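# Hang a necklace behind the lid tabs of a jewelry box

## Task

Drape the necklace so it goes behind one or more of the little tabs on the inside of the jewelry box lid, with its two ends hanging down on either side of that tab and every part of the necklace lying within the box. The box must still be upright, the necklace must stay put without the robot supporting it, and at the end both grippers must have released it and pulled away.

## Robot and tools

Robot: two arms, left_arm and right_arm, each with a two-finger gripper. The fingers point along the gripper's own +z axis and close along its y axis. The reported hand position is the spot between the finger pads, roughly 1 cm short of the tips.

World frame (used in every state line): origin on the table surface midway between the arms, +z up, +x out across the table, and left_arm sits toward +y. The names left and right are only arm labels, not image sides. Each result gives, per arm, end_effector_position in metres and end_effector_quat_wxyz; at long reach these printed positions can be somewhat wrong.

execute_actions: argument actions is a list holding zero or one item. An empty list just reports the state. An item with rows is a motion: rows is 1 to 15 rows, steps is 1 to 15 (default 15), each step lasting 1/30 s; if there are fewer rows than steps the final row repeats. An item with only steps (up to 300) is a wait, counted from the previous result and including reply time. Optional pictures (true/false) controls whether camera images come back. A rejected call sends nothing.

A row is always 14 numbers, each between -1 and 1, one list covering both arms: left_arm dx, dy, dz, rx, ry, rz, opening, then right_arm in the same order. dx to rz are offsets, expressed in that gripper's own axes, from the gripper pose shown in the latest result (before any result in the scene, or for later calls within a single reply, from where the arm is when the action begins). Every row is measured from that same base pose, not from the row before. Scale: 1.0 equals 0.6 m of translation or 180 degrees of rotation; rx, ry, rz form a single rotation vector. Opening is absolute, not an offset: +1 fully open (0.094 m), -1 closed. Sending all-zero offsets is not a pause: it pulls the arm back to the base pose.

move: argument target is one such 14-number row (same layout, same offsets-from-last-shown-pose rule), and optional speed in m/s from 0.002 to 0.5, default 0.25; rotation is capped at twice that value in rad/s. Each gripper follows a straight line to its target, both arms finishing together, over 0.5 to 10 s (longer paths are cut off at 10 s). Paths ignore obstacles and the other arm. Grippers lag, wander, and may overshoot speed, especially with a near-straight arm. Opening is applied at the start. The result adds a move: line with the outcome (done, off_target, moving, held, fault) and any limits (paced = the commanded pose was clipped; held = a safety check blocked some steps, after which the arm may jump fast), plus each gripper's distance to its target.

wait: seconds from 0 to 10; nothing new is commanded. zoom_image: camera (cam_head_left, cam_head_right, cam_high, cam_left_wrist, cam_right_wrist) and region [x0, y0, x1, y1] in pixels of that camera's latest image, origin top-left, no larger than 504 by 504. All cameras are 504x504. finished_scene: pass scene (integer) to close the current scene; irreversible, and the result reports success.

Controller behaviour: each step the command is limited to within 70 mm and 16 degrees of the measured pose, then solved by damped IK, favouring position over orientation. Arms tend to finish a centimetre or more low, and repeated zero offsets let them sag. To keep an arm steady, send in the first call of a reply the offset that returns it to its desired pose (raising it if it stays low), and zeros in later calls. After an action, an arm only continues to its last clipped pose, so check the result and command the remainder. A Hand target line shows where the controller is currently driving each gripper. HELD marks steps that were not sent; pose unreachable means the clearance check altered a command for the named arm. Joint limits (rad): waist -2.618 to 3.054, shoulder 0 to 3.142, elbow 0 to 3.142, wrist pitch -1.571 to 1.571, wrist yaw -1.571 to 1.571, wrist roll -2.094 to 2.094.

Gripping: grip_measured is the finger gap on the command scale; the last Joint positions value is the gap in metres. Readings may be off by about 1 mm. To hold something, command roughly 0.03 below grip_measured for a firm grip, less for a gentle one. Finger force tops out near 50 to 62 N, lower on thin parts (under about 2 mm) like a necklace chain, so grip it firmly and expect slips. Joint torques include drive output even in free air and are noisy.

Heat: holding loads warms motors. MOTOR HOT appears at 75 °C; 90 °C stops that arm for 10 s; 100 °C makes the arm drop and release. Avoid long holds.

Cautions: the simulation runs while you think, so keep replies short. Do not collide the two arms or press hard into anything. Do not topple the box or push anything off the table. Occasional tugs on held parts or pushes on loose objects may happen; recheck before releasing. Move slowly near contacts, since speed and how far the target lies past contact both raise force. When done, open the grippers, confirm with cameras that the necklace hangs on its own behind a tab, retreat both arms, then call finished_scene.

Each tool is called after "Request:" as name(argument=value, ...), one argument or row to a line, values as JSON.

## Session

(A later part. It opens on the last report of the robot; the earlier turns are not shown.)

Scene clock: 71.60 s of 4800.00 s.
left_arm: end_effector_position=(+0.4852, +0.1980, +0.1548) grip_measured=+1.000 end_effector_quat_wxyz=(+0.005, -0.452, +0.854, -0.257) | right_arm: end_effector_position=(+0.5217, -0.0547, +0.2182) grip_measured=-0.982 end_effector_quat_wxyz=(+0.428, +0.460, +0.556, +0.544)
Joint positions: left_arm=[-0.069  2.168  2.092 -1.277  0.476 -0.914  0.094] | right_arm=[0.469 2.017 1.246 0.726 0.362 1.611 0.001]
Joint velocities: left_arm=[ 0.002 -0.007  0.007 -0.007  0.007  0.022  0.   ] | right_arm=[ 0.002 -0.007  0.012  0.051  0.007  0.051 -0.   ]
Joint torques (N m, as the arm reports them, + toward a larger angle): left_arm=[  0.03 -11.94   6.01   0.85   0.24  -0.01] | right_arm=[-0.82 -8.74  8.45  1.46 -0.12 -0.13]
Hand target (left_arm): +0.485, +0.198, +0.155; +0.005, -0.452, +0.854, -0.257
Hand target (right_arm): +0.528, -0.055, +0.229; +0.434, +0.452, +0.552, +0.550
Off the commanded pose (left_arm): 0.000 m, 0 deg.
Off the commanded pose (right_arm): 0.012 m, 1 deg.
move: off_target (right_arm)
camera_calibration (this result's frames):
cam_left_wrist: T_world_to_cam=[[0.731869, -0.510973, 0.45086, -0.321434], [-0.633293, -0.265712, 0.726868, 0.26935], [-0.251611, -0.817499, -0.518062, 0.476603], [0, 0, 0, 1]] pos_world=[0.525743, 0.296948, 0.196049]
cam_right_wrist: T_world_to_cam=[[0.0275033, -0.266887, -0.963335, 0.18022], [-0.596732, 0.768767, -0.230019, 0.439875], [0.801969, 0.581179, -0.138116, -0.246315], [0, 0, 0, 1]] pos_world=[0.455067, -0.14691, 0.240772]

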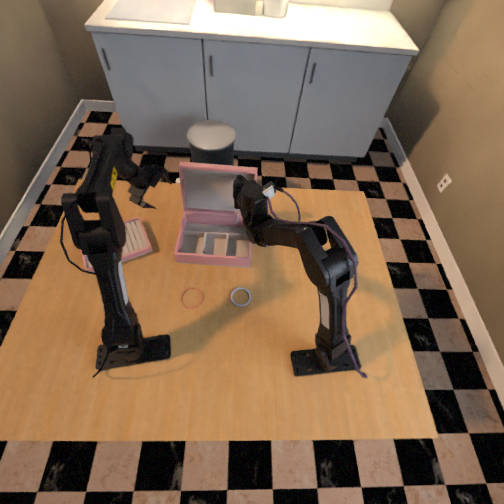

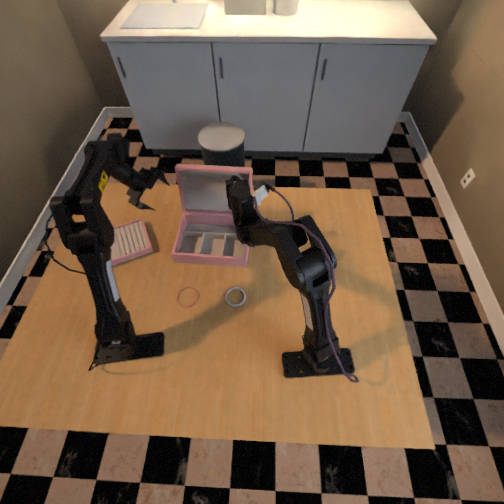

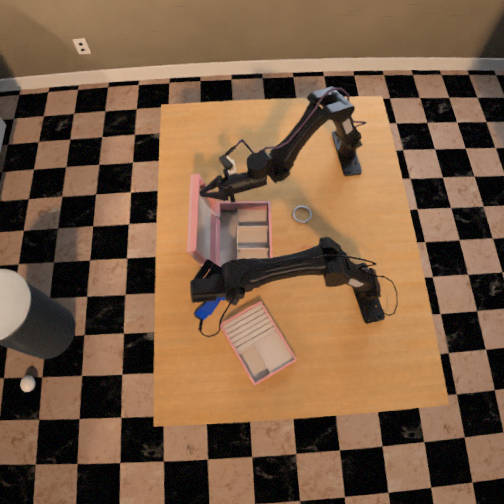

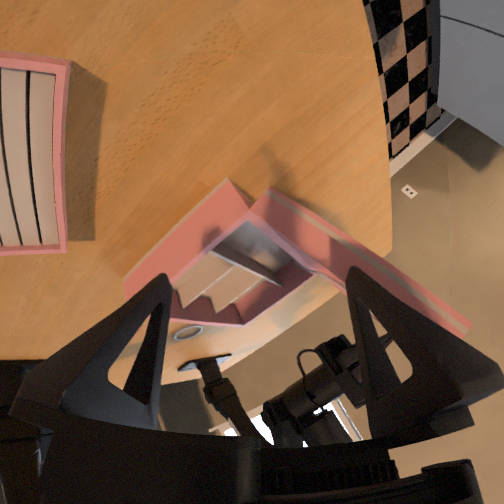

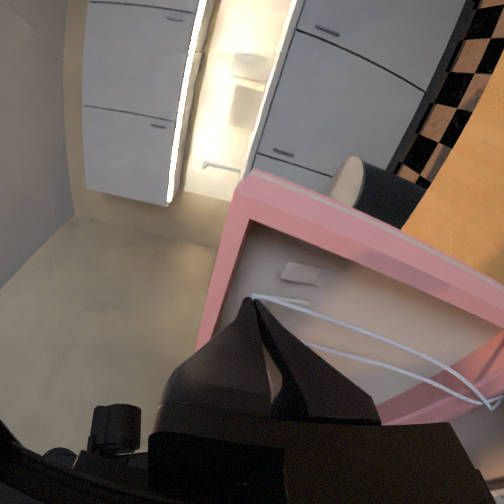

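Request:
move(
  target=[0,0,0,0,0,0,1,0,0.022,0.042,-0.01,0,0,-1],
  speed=0.015,
)

Request:
zoom_image(
  camera="cam_right_wrist",
  region=[170, 180, 370, 380],
)

Scene clock: 75.53 s of 4800.00 s.
left_arm: end_effector_position=(+0.4852, +0.1980, +0.1548) grip_measured=+1.000 end_effector_quat_wxyz=(+0.005, -0.452, +0.854, -0.257) | right_arm: end_effector_position=(+0.5396, -0.0477, +0.2230) grip_measured=-0.982 end_effector_quat_wxyz=(+0.431, +0.458, +0.548, +0.551)
Joint positions: left_arm=[-0.069  2.168  2.092 -1.277  0.476 -0.914  0.094] | right_arm=[0.461 2.08  1.341 0.717 0.356 1.611 0.001]
Joint velocities: left_arm=[-0.002 -0.007 -0.012 -0.022  0.007 -0.007  0.   ] | right_arm=[-0.002  0.002 -0.017 -0.051  0.007 -0.007 -0.001]
Joint torques (N m, as the arm reports them, + toward a larger angle): left_arm=[ -0.01 -11.95   6.     0.87   0.24  -0.01] | right_arm=[-1.07 -9.2   8.57  1.33 -0.13 -0.1 ]
Hand target (left_arm): +0.485, +0.198, +0.155; +0.005, -0.452, +0.854, -0.257
Hand target (right_arm): +0.546, -0.050, +0.230; +0.435, +0.453, +0.548, +0.553
Off the commanded pose (left_arm): 0.000 m, 0 deg.
Off the commanded pose (right_arm): 0.011 m, 1 deg.
move: off_target (right_arm)
camera_calibration (this result's frames):
cam_left_wrist: T_world_to_cam=[[0.731869, -0.510973, 0.45086, -0.321434], [-0.633293, -0.265712, 0.726868, 0.26935], [-0.251611, -0.817499, -0.518062, 0.476603], [0, 0, 0, 1]] pos_world=[0.525743, 0.296948, 0.196049]
cam_right_wrist: T_world_to_cam=[[0.0455434, -0.255199, -0.965815, 0.177603], [-0.590829, 0.77271, -0.232035, 0.4437], [0.80551, 0.581199, -0.115587, -0.27098], [0, 0, 0, 1]] pos_world=[0.472339, -0.140034, 0.243164]

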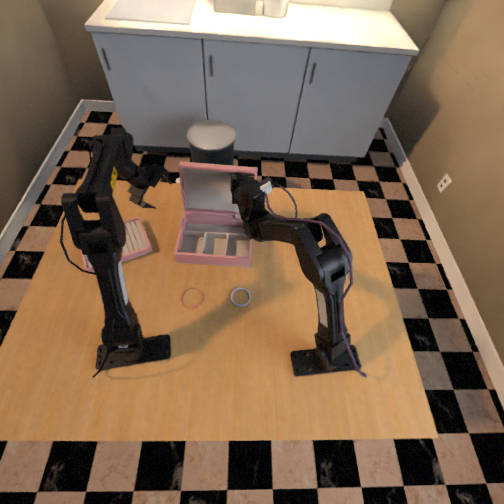

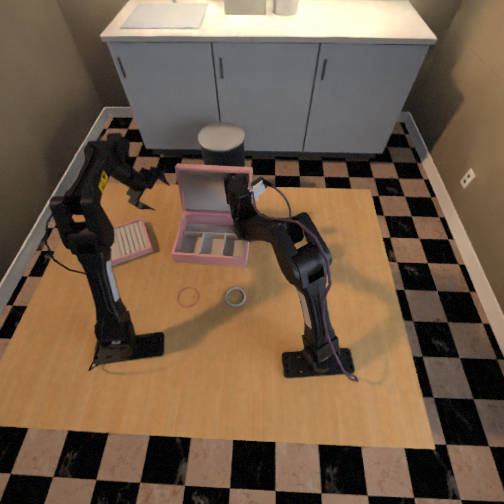

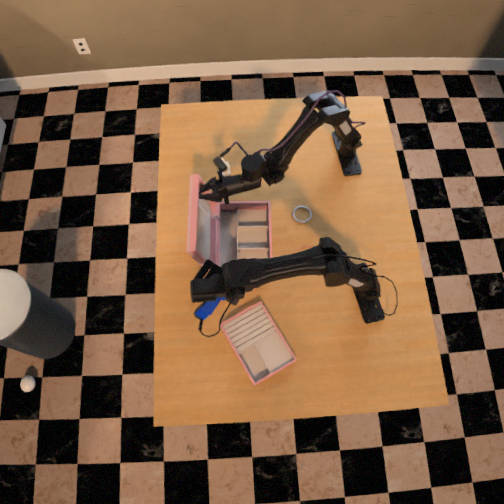

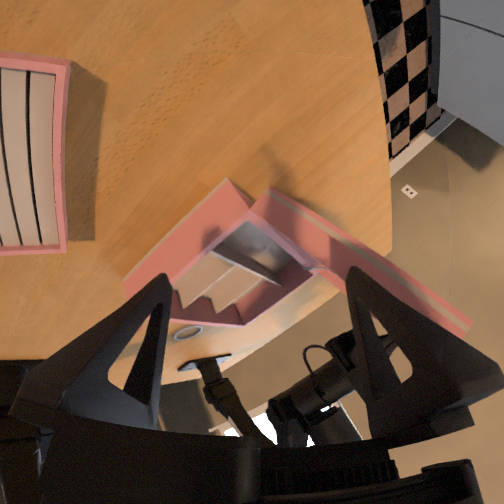

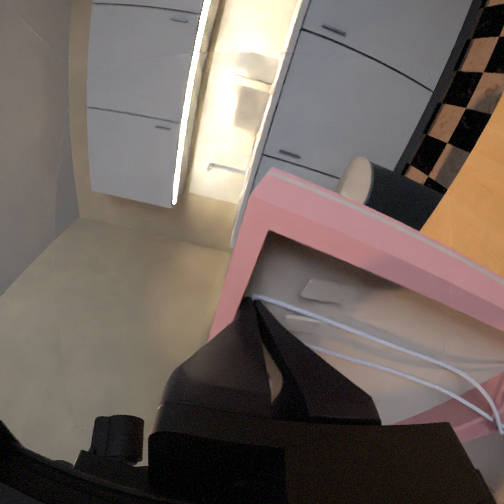

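Region (170, 180, 370, 380) of cam_right_wrist's 504x504 image, scaled by 2.520, with more detail than that image has.

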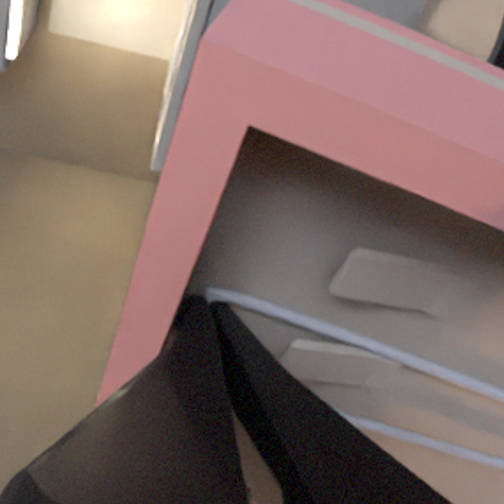

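Request:
move(
  target=[0,0,0,0,0,0,1,-0.005,-0.004,0.022,0,0,0,-1],
  speed=0.012,
)

Request:
zoom_image(
  camera="cam_right_wrist",
  region=[170, 180, 370, 380],
)

Scene clock: 78.80 s of 4800.00 s.
left_arm: end_effector_position=(+0.4852, +0.1980, +0.1548) grip_measured=+1.000 end_effector_quat_wxyz=(+0.005, -0.452, +0.854, -0.257) | right_arm: end_effector_position=(+0.5446, -0.0440, +0.2130) grip_measured=-0.982 end_effector_quat_wxyz=(+0.429, +0.459, +0.553, +0.548)
Joint positions: left_arm=[-0.069  2.168  2.092 -1.277  0.476 -0.914  0.094] | right_arm=[0.461 2.114 1.362 0.717 0.354 1.611 0.001]
Joint velocities: left_arm=[ 0.007 -0.007 -0.002  0.051 -0.066 -0.037  0.   ] | right_arm=[-0.027  0.022 -0.002  0.007  0.095  0.007 -0.   ]
Joint torques (N m, as the arm reports them, + toward a larger angle): left_arm=[  0.   -11.96   6.01   0.86   0.24  -0.02] | right_arm=[-1.36 -9.42  8.57  1.36 -0.16 -0.01]
Hand target (left_arm): +0.485, +0.198, +0.155; +0.005, -0.452, +0.854, -0.257
Hand target (right_arm): +0.552, -0.048, +0.220; +0.431, +0.458, +0.548, +0.551
Off the commanded pose (left_arm): 0.000 m, 0 deg.
Off the commanded pose (right_arm): 0.012 m, 1 deg.
move: off_target (right_arm)
camera_calibration (this result's frames):
cam_left_wrist: T_world_to_cam=[[0.731869, -0.510973, 0.45086, -0.321434], [-0.633293, -0.265712, 0.726868, 0.26935], [-0.251611, -0.817499, -0.518062, 0.476603], [0, 0, 0, 1]] pos_world=[0.525743, 0.296948, 0.196049]
cam_right_wrist: T_world_to_cam=[[0.036168, -0.26139, -0.964555, 0.17317], [-0.594984, 0.769846, -0.230935, 0.443414], [0.802924, 0.582247, -0.127679, -0.27431], [0, 0, 0, 1]] pos_world=[0.477811, -0.136379, 0.234408]

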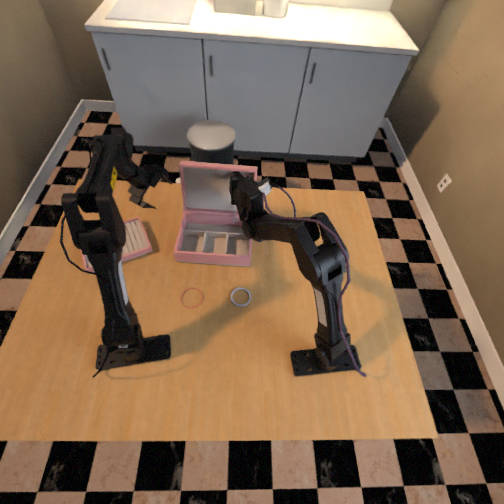

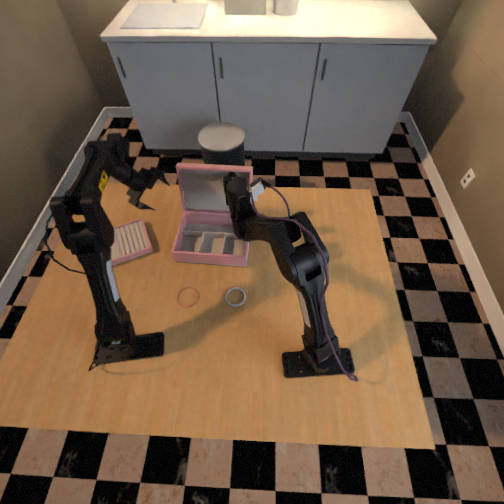

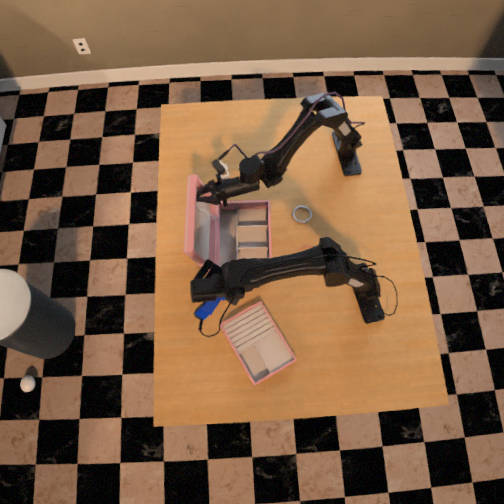

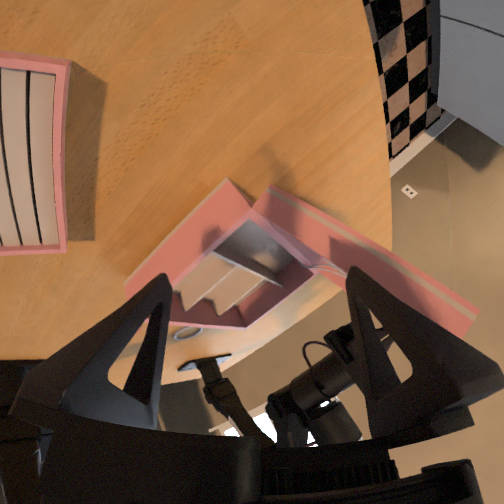

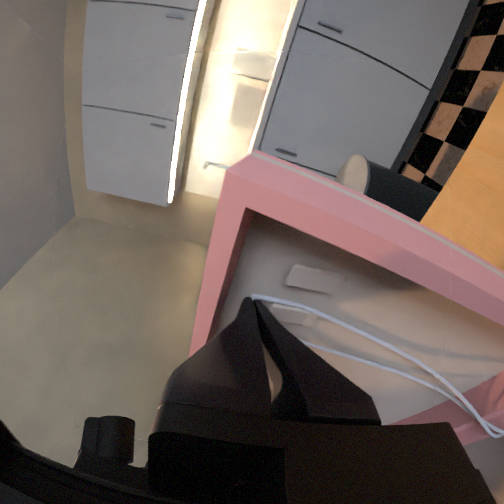

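Region (170, 180, 370, 380) of cam_right_wrist's 504x504 image, scaled by 2.520, with more detail than that image has.

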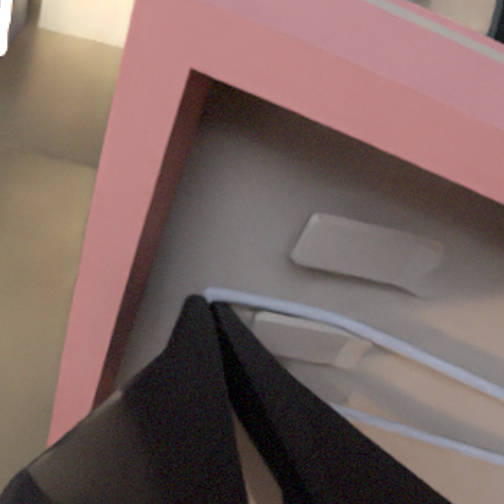

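Request:
move(
  target=[0,0,0,0,0,0,1,-0.016,0.012,0.018,0,0,0,-1],
  speed=0.012,
)

Request:
zoom_image(
  camera="cam_right_wrist",
  region=[170, 180, 370, 380],
)

Scene clock: 83.77 s of 4800.00 s.
left_arm: end_effector_position=(+0.4852, +0.1980, +0.1548) grip_measured=+1.000 end_effector_quat_wxyz=(+0.005, -0.452, +0.854, -0.257) | right_arm: end_effector_position=(+0.5491, -0.0467, +0.2155) grip_measured=-0.982 end_effector_quat_wxyz=(+0.426, +0.457, +0.556, +0.548)
Joint positions: left_arm=[-0.069  2.168  2.092 -1.277  0.476 -0.914  0.094] | right_arm=[0.447 2.114 1.378 0.698 0.331 1.611 0.001]
Joint velocities: left_arm=[-0.007  0.027 -0.007  0.051 -0.022 -0.007  0.   ] | right_arm=[ 0.007  0.007 -0.007  0.007  0.007 -0.007 -0.   ]
Joint torques (N m, as the arm reports them, + toward a larger angle): left_arm=[  0.01 -11.96   5.99   0.86   0.23  -0.02] | right_arm=[-1.26 -9.19  8.57  1.3  -0.07 -0.02]
Hand target (left_arm): +0.485, +0.198, +0.155; +0.005, -0.452, +0.854, -0.257
Hand target (right_arm): +0.557, -0.051, +0.219; +0.429, +0.459, +0.553, +0.548
Off the commanded pose (left_arm): 0.000 m, 0 deg.
Off the commanded pose (right_arm): 0.010 m, 1 deg.
After step 90, 0.40 s passed at rest.
move: done
camera_calibration (this result's frames):
cam_left_wrist: T_world_to_cam=[[0.731869, -0.510973, 0.45086, -0.321434], [-0.633293, -0.265712, 0.726868, 0.26935], [-0.251611, -0.817499, -0.518062, 0.476603], [0, 0, 0, 1]] pos_world=[0.525743, 0.296948, 0.196049]
cam_right_wrist: T_world_to_cam=[[0.034928, -0.26237, -0.964335, 0.175304], [-0.602547, 0.764293, -0.229768, 0.452385], [0.797319, 0.589082, -0.131395, -0.271869], [0, 0, 0, 1]] pos_world=[0.483227, -0.139607, 0.237273]

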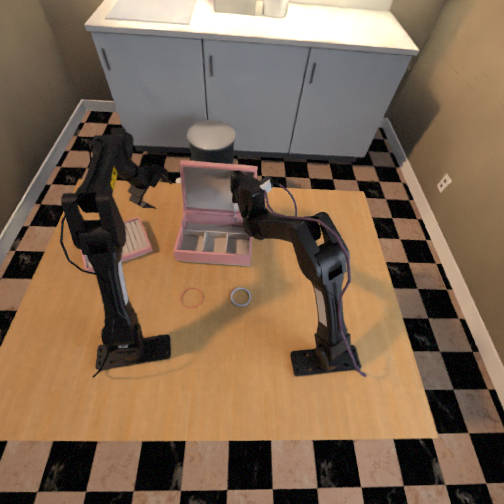

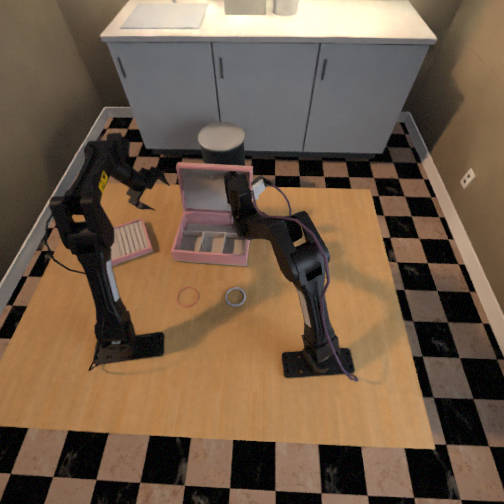

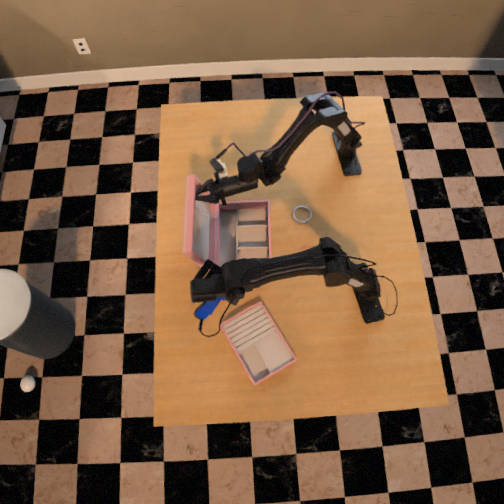

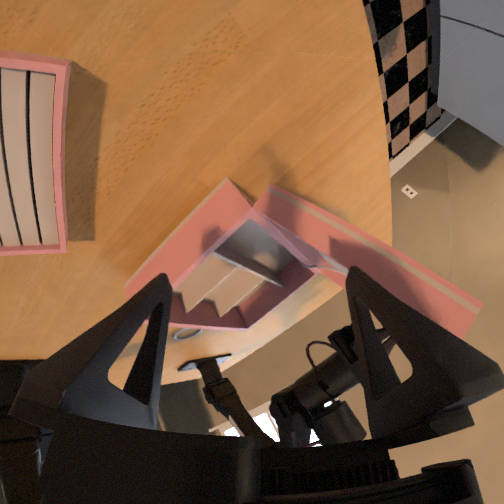

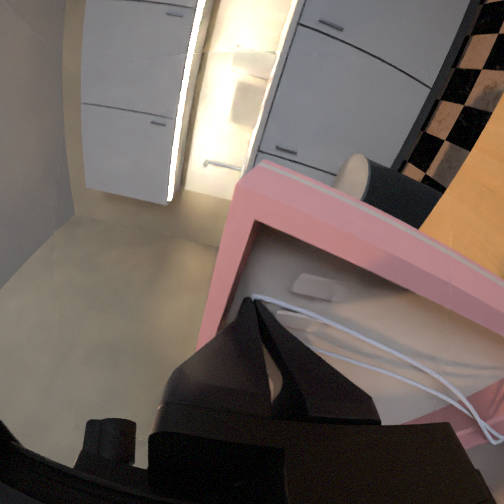

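Region (170, 180, 370, 380) of cam_right_wrist's 504x504 image, scaled by 2.520, with more detail than that image has.

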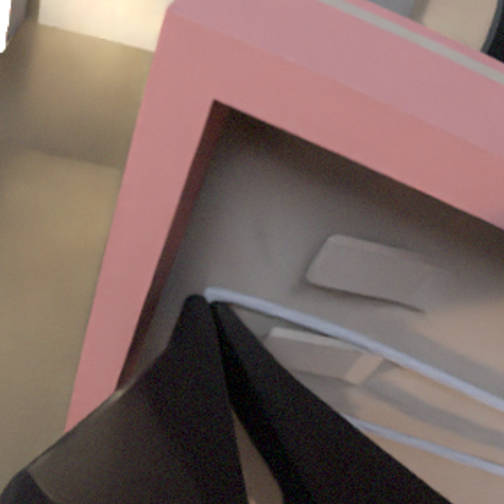

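Request:
move(
  target=[0,0,0,0,0,0,1,0,-0.006,0.006,0,0,0,-1],
  speed=0.01,
)

Request:
zoom_image(
  camera="cam_right_wrist",
  region=[170, 180, 370, 380],
)

Scene clock: 86.77 s of 4800.00 s.
left_arm: end_effector_position=(+0.4852, +0.1980, +0.1548) grip_measured=+1.000 end_effector_quat_wxyz=(+0.005, -0.452, +0.854, -0.257) | right_arm: end_effector_position=(+0.5491, -0.0467, +0.2154) grip_measured=-0.982 end_effector_quat_wxyz=(+0.426, +0.457, +0.556, +0.548)
Joint positions: left_arm=[-0.069  2.168  2.092 -1.277  0.476 -0.914  0.094] | right_arm=[0.447 2.114 1.378 0.697 0.331 1.611 0.001]
Joint velocities: left_arm=[ 0.027 -0.007  0.012  0.037  0.007 -0.095  0.   ] | right_arm=[ 0.002  0.017  0.002 -0.081  0.037 -0.081 -0.001]
Joint torques (N m, as the arm reports them, + toward a larger angle): left_arm=[  0.   -11.95   6.01   0.87   0.24  -0.01] | right_arm=[-0.18 -8.69  7.14  1.5  -0.03  0.  ]
Hand target (left_arm): +0.485, +0.198, +0.155; +0.005, -0.452, +0.854, -0.257
Hand target (right_arm): +0.552, -0.046, +0.212; +0.426, +0.457, +0.556, +0.548
Off the commanded pose (left_arm): 0.000 m, 0 deg.
Off the commanded pose (right_arm): 0.005 m, 0 deg.
move: done
camera_calibration (this result's frames):
cam_left_wrist: T_world_to_cam=[[0.731869, -0.510973, 0.45086, -0.321434], [-0.633293, -0.265712, 0.726868, 0.26935], [-0.251611, -0.817499, -0.518062, 0.476603], [0, 0, 0, 1]] pos_world=[0.525743, 0.296948, 0.196049]
cam_right_wrist: T_world_to_cam=[[0.0346152, -0.262563, -0.964294, 0.17537], [-0.602621, 0.764247, -0.229726, 0.452394], [0.797276, 0.589056, -0.131772, -0.271775], [0, 0, 0, 1]] pos_world=[0.483231, -0.139605, 0.237222]

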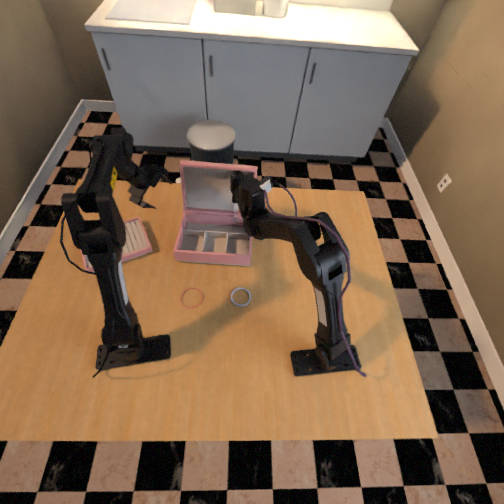

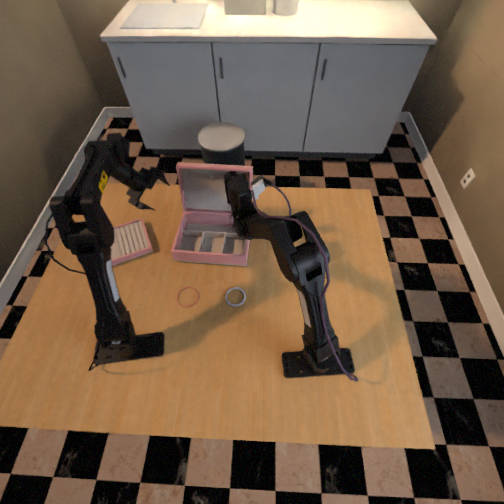

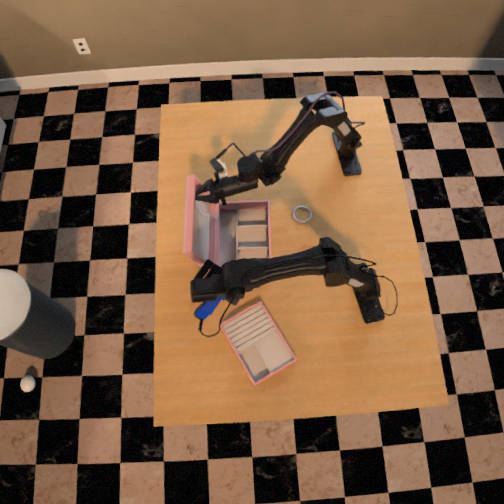

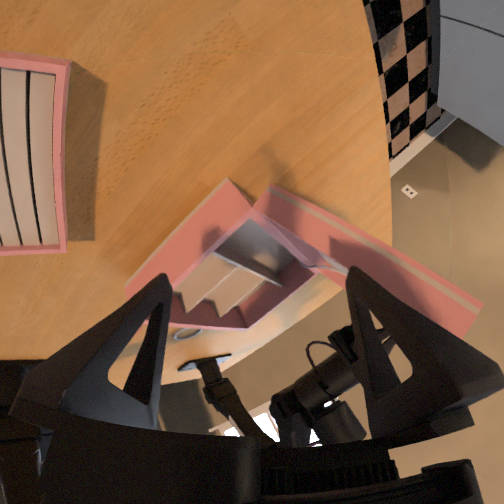

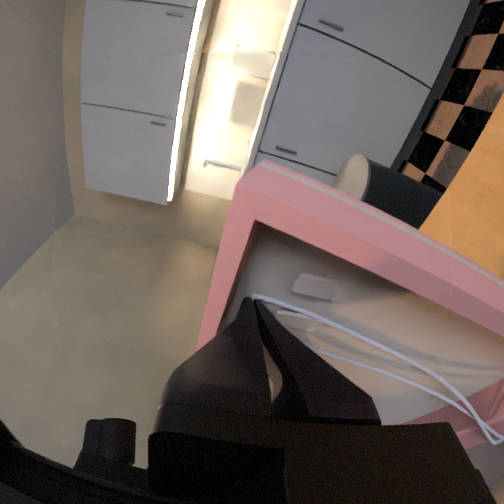

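Region (170, 180, 370, 380) of cam_right_wrist's 504x504 image, scaled by 2.520, with more detail than that image has.

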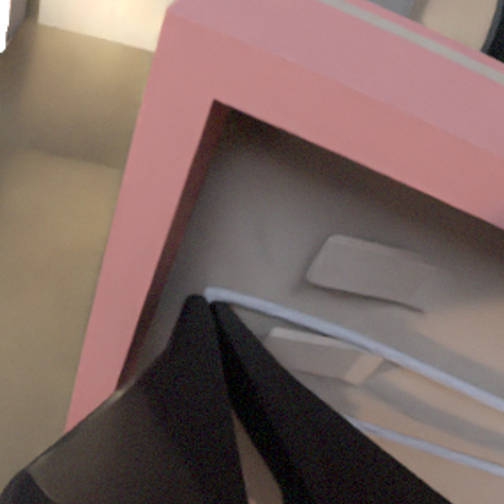

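Request:
execute_actions(
  actions=[
    {"rows":[[0,0,0,0,0,0,1,0,0,0,0,0,0,-0.9]]},
  ],
  pictures=false,
)

Request:
move(
  target=[0,0,0,0,0,0,1,0,0,-0.12,0.03,0,0,-0.9],
  speed=0.12,
)

Request:
zoom_image(
  camera="cam_right_wrist",
  region=[200, 160, 504, 460],
)

Scene clock: 89.90 s of 4800.00 s.
left_arm: end_effector_position=(+0.4852, +0.1980, +0.1548) grip_measured=+1.000 end_effector_quat_wxyz=(+0.005, -0.452, +0.854, -0.257) | right_arm: end_effector_position=(+0.5491, -0.0467, +0.2154) grip_measured=-0.902 end_effector_quat_wxyz=(+0.426, +0.457, +0.556, +0.548)
Joint positions: left_arm=[-0.069  2.168  2.092 -1.277  0.476 -0.914  0.094] | right_arm=[0.447 2.114 1.378 0.697 0.331 1.611 0.005]
Joint velocities: left_arm=[-0.007 -0.007 -0.002 -0.081  0.022  0.037  0.   ] | right_arm=[ 0.012  0.007  0.007 -0.051 -0.081  0.037 -0.   ]
Joint torques (N m, as the arm reports them, + toward a larger angle): left_arm=[  0.   -11.97   5.98   0.85   0.23  -0.01] | right_arm=[ -0.01 -10.02   6.3    1.44  -0.01  -0.01]
Hand target (left_arm): +0.485, +0.198, +0.155; +0.005, -0.452, +0.854, -0.257
Hand target (right_arm): +0.549, -0.047, +0.215; +0.426, +0.457, +0.556, +0.548
Off the commanded pose (left_arm): 0.000 m, 0 deg.
Off the commanded pose (right_arm): 0.000 m, 0 deg.
Steps of this call (steps 1 to 79: nothing new was sent; steps 80 to 94: all 15 steps of this action). Readings (end_effector_position):
80: left_arm (+0.4852, +0.1980, +0.1548) | right_arm (+0.5491, -0.0467, +0.2154)
81: left_arm (+0.4852, +0.1980, +0.1548) | right_arm (+0.5491, -0.0467, +0.2154)
83: left_arm (+0.4852, +0.1980, +0.1548) | right_arm (+0.5491, -0.0467, +0.2154)
87: left_arm (+0.4852, +0.1980, +0.1548) | right_arm (+0.5491, -0.0467, +0.2154)
94: the state above

Scene clock: 91.10 s of 4800.00 s.
left_arm: end_effector_position=(+0.4852, +0.1980, +0.1548) grip_measured=+1.000 end_effector_quat_wxyz=(+0.005, -0.452, +0.854, -0.257) | right_arm: end_effector_position=(+0.4852, -0.0616, +0.2116) grip_measured=-0.902 end_effector_quat_wxyz=(+0.402, +0.473, +0.585, +0.522)
Joint positions: left_arm=[-0.069  2.168  2.092 -1.277  0.476 -0.914  0.094] | right_arm=[0.495 1.876 1.114 0.62  0.365 1.645 0.005]
Joint velocities: left_arm=[-0.002  0.012 -0.012 -0.066  0.007 -0.022  0.   ] | right_arm=[-0.017  0.017  0.002 -0.022  0.095  0.022 -0.001]
Joint torques (N m, as the arm reports them, + toward a larger angle): left_arm=[ -0.01 -11.94   5.97   0.86   0.23  -0.01] | right_arm=[  0.74 -10.58   5.55   1.35   0.16   0.  ]
Hand target (left_arm): +0.485, +0.198, +0.155; +0.005, -0.452, +0.854, -0.257
Hand target (right_arm): +0.480, -0.063, +0.219; +0.404, +0.476, +0.581, +0.522
Off the commanded pose (left_arm): 0.000 m, 0 deg.
Off the commanded pose (right_arm): 0.009 m, 1 deg.
move: done
camera_calibration (this result's frames):
cam_left_wrist: T_world_to_cam=[[0.731869, -0.510973, 0.45086, -0.321434], [-0.633293, -0.265712, 0.726868, 0.26935], [-0.251611, -0.817499, -0.518062, 0.476603], [0, 0, 0, 1]] pos_world=[0.525743, 0.296948, 0.196049]
cam_right_wrist: T_world_to_cam=[[-0.0501391, -0.287445, -0.956484, 0.208004], [-0.630895, 0.751536, -0.192782, 0.429494], [0.774246, 0.593775, -0.219029, -0.18261], [0, 0, 0, 1]] pos_world=[0.42278, -0.154561, 0.241755]

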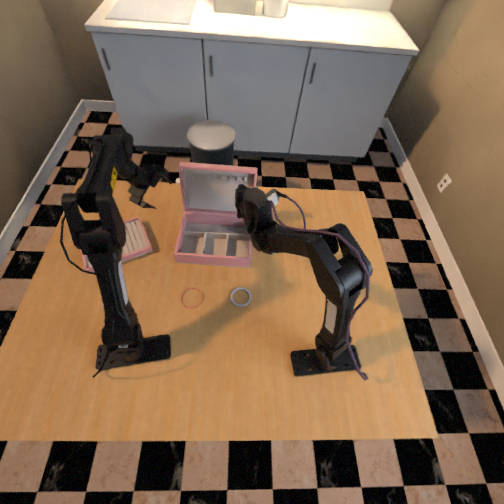

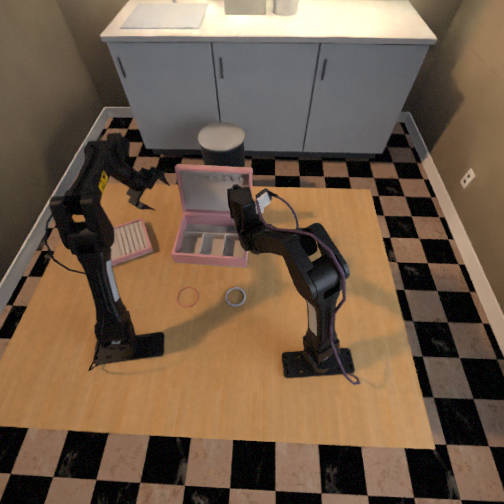

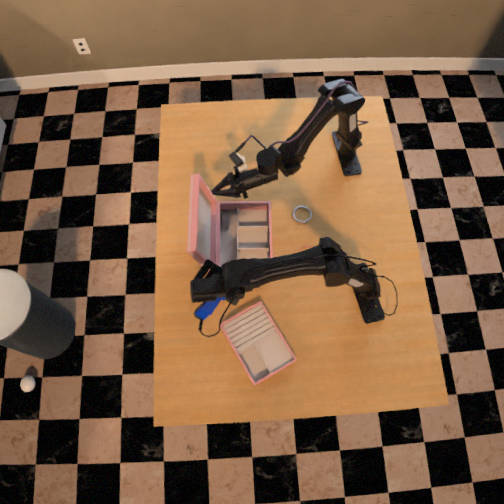

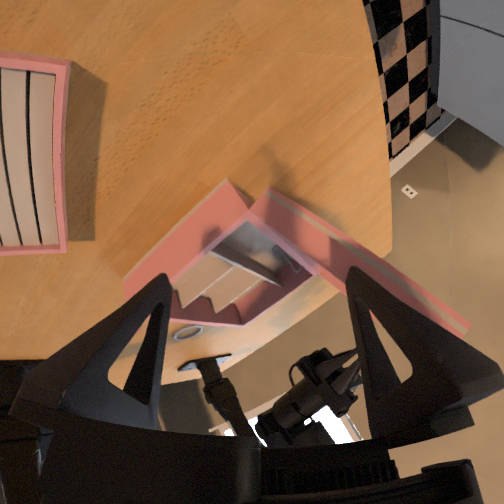

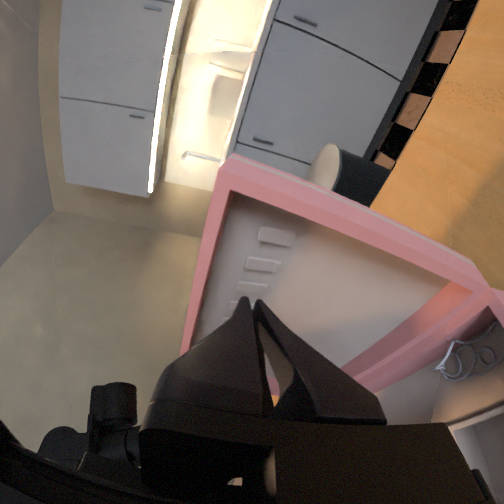

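Region (200, 160, 504, 460) of cam_right_wrist's 504x504 image, scaled by 1.658, with more detail than that image has; it fills the top 497 rows of this view, and the rest is white.

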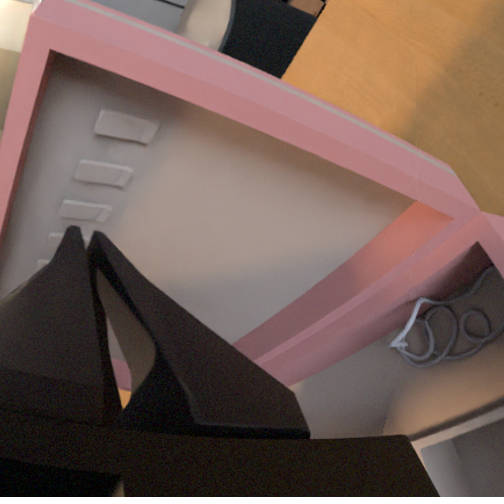

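Request:
execute_actions(
  actions=[],
)

Scene clock: 100.03 s of 4800.00 s.
left_arm: end_effector_position=(+0.4852, +0.1980, +0.1548) grip_measured=+1.000 end_effector_quat_wxyz=(+0.005, -0.452, +0.854, -0.257) | right_arm: end_effector_position=(+0.4851, -0.0620, +0.2104) grip_measured=-0.902 end_effector_quat_wxyz=(+0.402, +0.474, +0.586, +0.520)
Joint positions: left_arm=[-0.069  2.168  2.092 -1.277  0.476 -0.914  0.094] | right_arm=[0.495 1.876 1.114 0.615 0.366 1.646 0.005]
Joint velocities: left_arm=[ 0.027 -0.012  0.007 -0.066  0.007 -0.051  0.   ] | right_arm=[-0.022  0.017 -0.017  0.007  0.007  0.022 -0.001]
Joint torques (N m, as the arm reports them, + toward a larger angle): left_arm=[  0.01 -11.94   6.     0.86   0.23  -0.01] | right_arm=[  0.76 -10.49   5.63   1.33   0.18   0.03]
Hand target (left_arm): +0.485, +0.198, +0.155; +0.005, -0.452, +0.854, -0.257
Hand target (right_arm): +0.480, -0.063, +0.219; +0.404, +0.476, +0.581, +0.522
Off the commanded pose (left_arm): 0.000 m, 0 deg.
Off the commanded pose (right_arm): 0.010 m, 1 deg.
Steps of this call (steps 1 to 90: nothing new was sent; then 5.93 s passed at rest). Readings (end_effector_position):
1: left_arm (+0.4852, +0.1980, +0.1548) | right_arm (+0.4852, -0.0617, +0.2114)
2: left_arm (+0.4852, +0.1980, +0.1548) | right_arm (+0.4852, -0.0618, +0.2112)
4: left_arm (+0.4852, +0.1980, +0.1548) | right_arm (+0.4852, -0.0619, +0.2108)
8: left_arm (+0.4852, +0.1980, +0.1548) | right_arm (+0.4851, -0.0619, +0.2106)
90: the state above
camera_calibration (this result's frames):
cam_left_wrist: T_world_to_cam=[[0.731869, -0.510973, 0.45086, -0.321434], [-0.633293, -0.265712, 0.726868, 0.26935], [-0.251611, -0.817499, -0.518062, 0.476603], [0, 0, 0, 1]] pos_world=[0.525743, 0.296948, 0.196049]
cam_right_wrist: T_world_to_cam=[[-0.0550571, -0.289013, -0.955741, 0.208843], [-0.630495, 0.752284, -0.191168, 0.42899], [0.774238, 0.592064, -0.22364, -0.181729], [0, 0, 0, 1]] pos_world=[0.422676, -0.154768, 0.240967]

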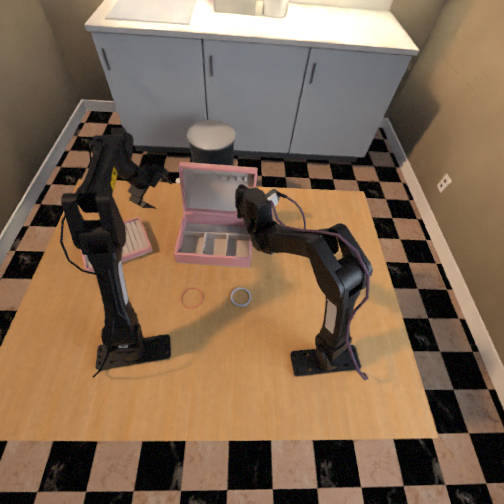

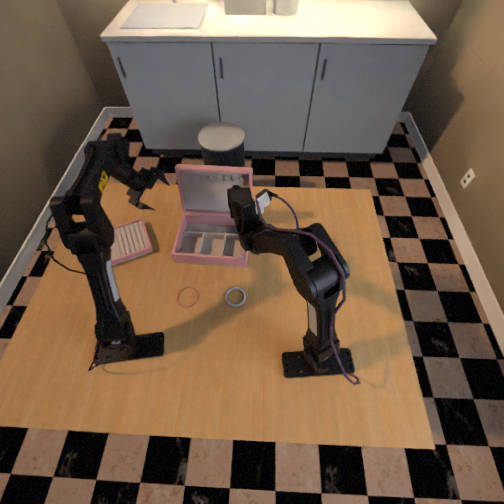

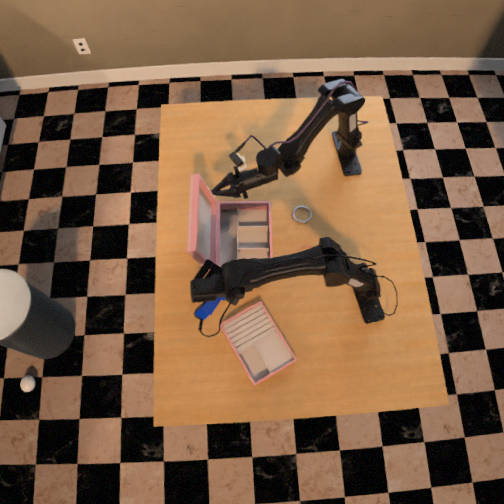

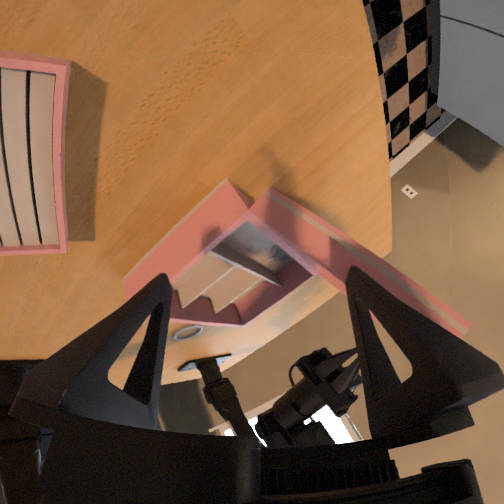

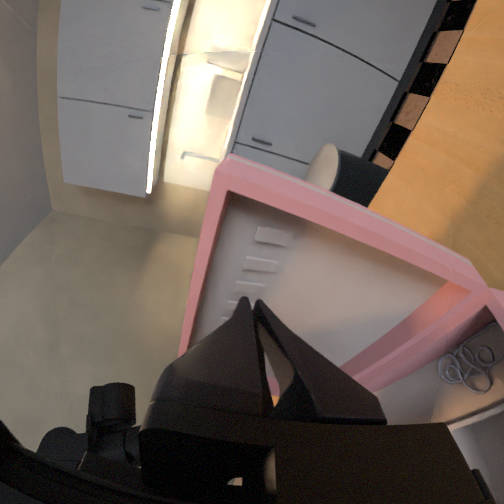

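Request:
move(
  target=[0,0,0,0,0,0,1,0.04,-0.13,-0.07,0.48,0,0,-0.8],
)

Scene clock: 107.00 s of 4800.00 s.
left_arm: end_effector_position=(+0.4852, +0.1980, +0.1548) grip_measured=+1.000 end_effector_quat_wxyz=(+0.005, -0.452, +0.854, -0.257) | right_arm: end_effector_position=(+0.4300, -0.0444, +0.1384) grip_measured=-0.802 end_effector_quat_wxyz=(+0.026, +0.610, +0.785, +0.109)
Joint positions: left_arm=[-0.069  2.168  2.092 -1.277  0.476 -0.914  0.094] | right_arm=[ 0.451  2.521  2.725 -1.553 -0.027  1.883  0.009]
Joint velocities: left_arm=[-0.012 -0.007  0.002  0.066 -0.081  0.007  0.   ] | right_arm=[-0.002  0.002  0.007 -0.037 -0.051 -0.022 -0.   ]
Joint torques (N m, as the arm reports them, + toward a larger angle): left_arm=[ -0.02 -11.95   5.99   0.85   0.24  -0.02] | right_arm=[ -0.91 -11.75   4.96   0.32  -0.15   0.01]
Hand target (left_arm): +0.485, +0.198, +0.155; +0.005, -0.452, +0.854, -0.257
Hand target (right_arm): +0.427, -0.051, +0.137; +0.016, +0.615, +0.782, +0.099
Off the commanded pose (left_arm): 0.000 m, 0 deg.
Off the commanded pose (right_arm): 0.005 m, 16 deg; orientation clipped at the last step of the last action.
joint sent to its limit (right arm) — the command would take joint 4 (wrist pitch) past its lower limit, so that joint was sent only as far as its limit.
After step 90, 0.53 s passed at rest.
move: off_target (right_arm); limits=paced
camera_calibration (this result's frames):
cam_left_wrist: T_world_to_cam=[[0.731869, -0.510973, 0.45086, -0.321434], [-0.633293, -0.265712, 0.726868, 0.26935], [-0.251611, -0.817499, -0.518062, 0.476603], [0, 0, 0, 1]] pos_world=[0.525743, 0.296948, 0.196049]
cam_right_wrist: T_world_to_cam=[[-0.834614, -0.500247, -0.23059, 0.367583], [-0.548795, 0.719166, 0.426174, 0.245234], [-0.0473604, 0.482238, -0.874759, 0.272931], [0, 0, 0, 1]] pos_world=[0.4543, -0.124099, 0.218997]

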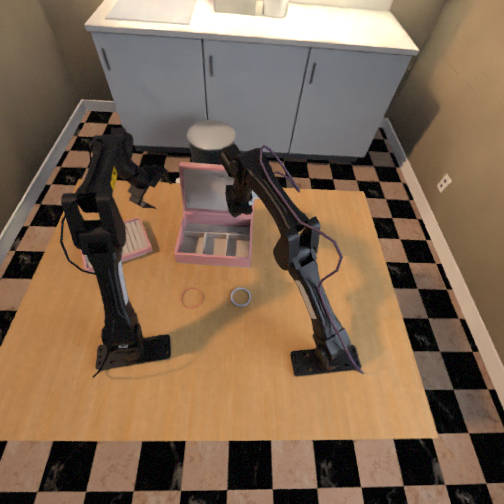

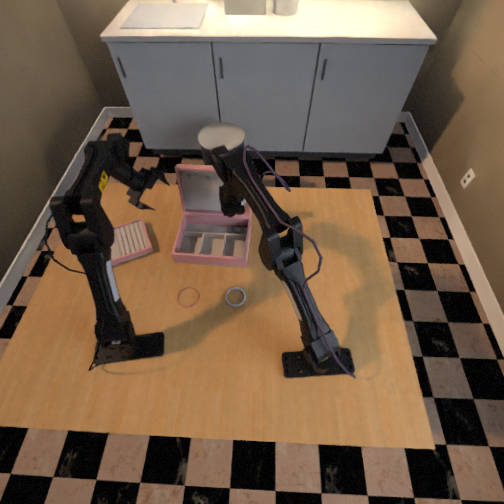

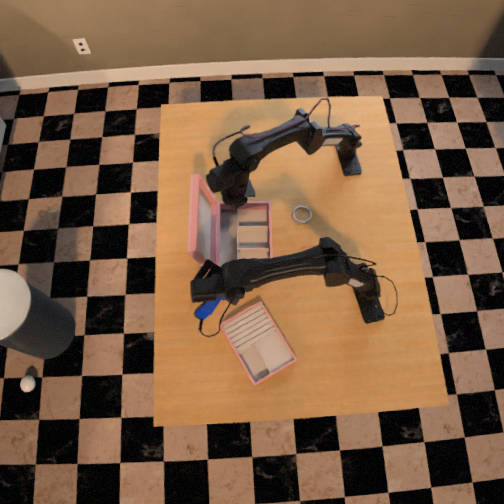

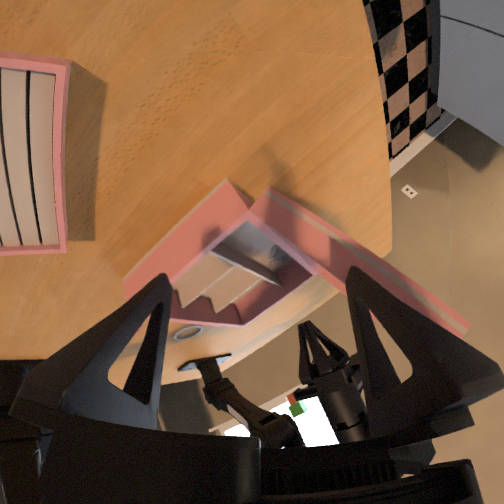

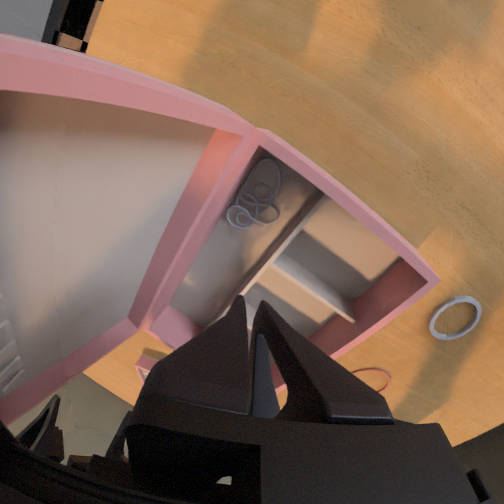

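Request:
zoom_image(
  camera="cam_right_wrist",
  region=[190,130,330,270],
)

Region (190, 130, 330, 270) of cam_right_wrist's 504x504 image, scaled by 3.600, with more detail than that image has.

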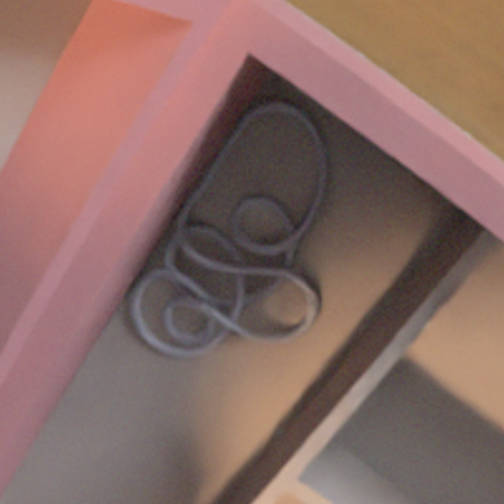

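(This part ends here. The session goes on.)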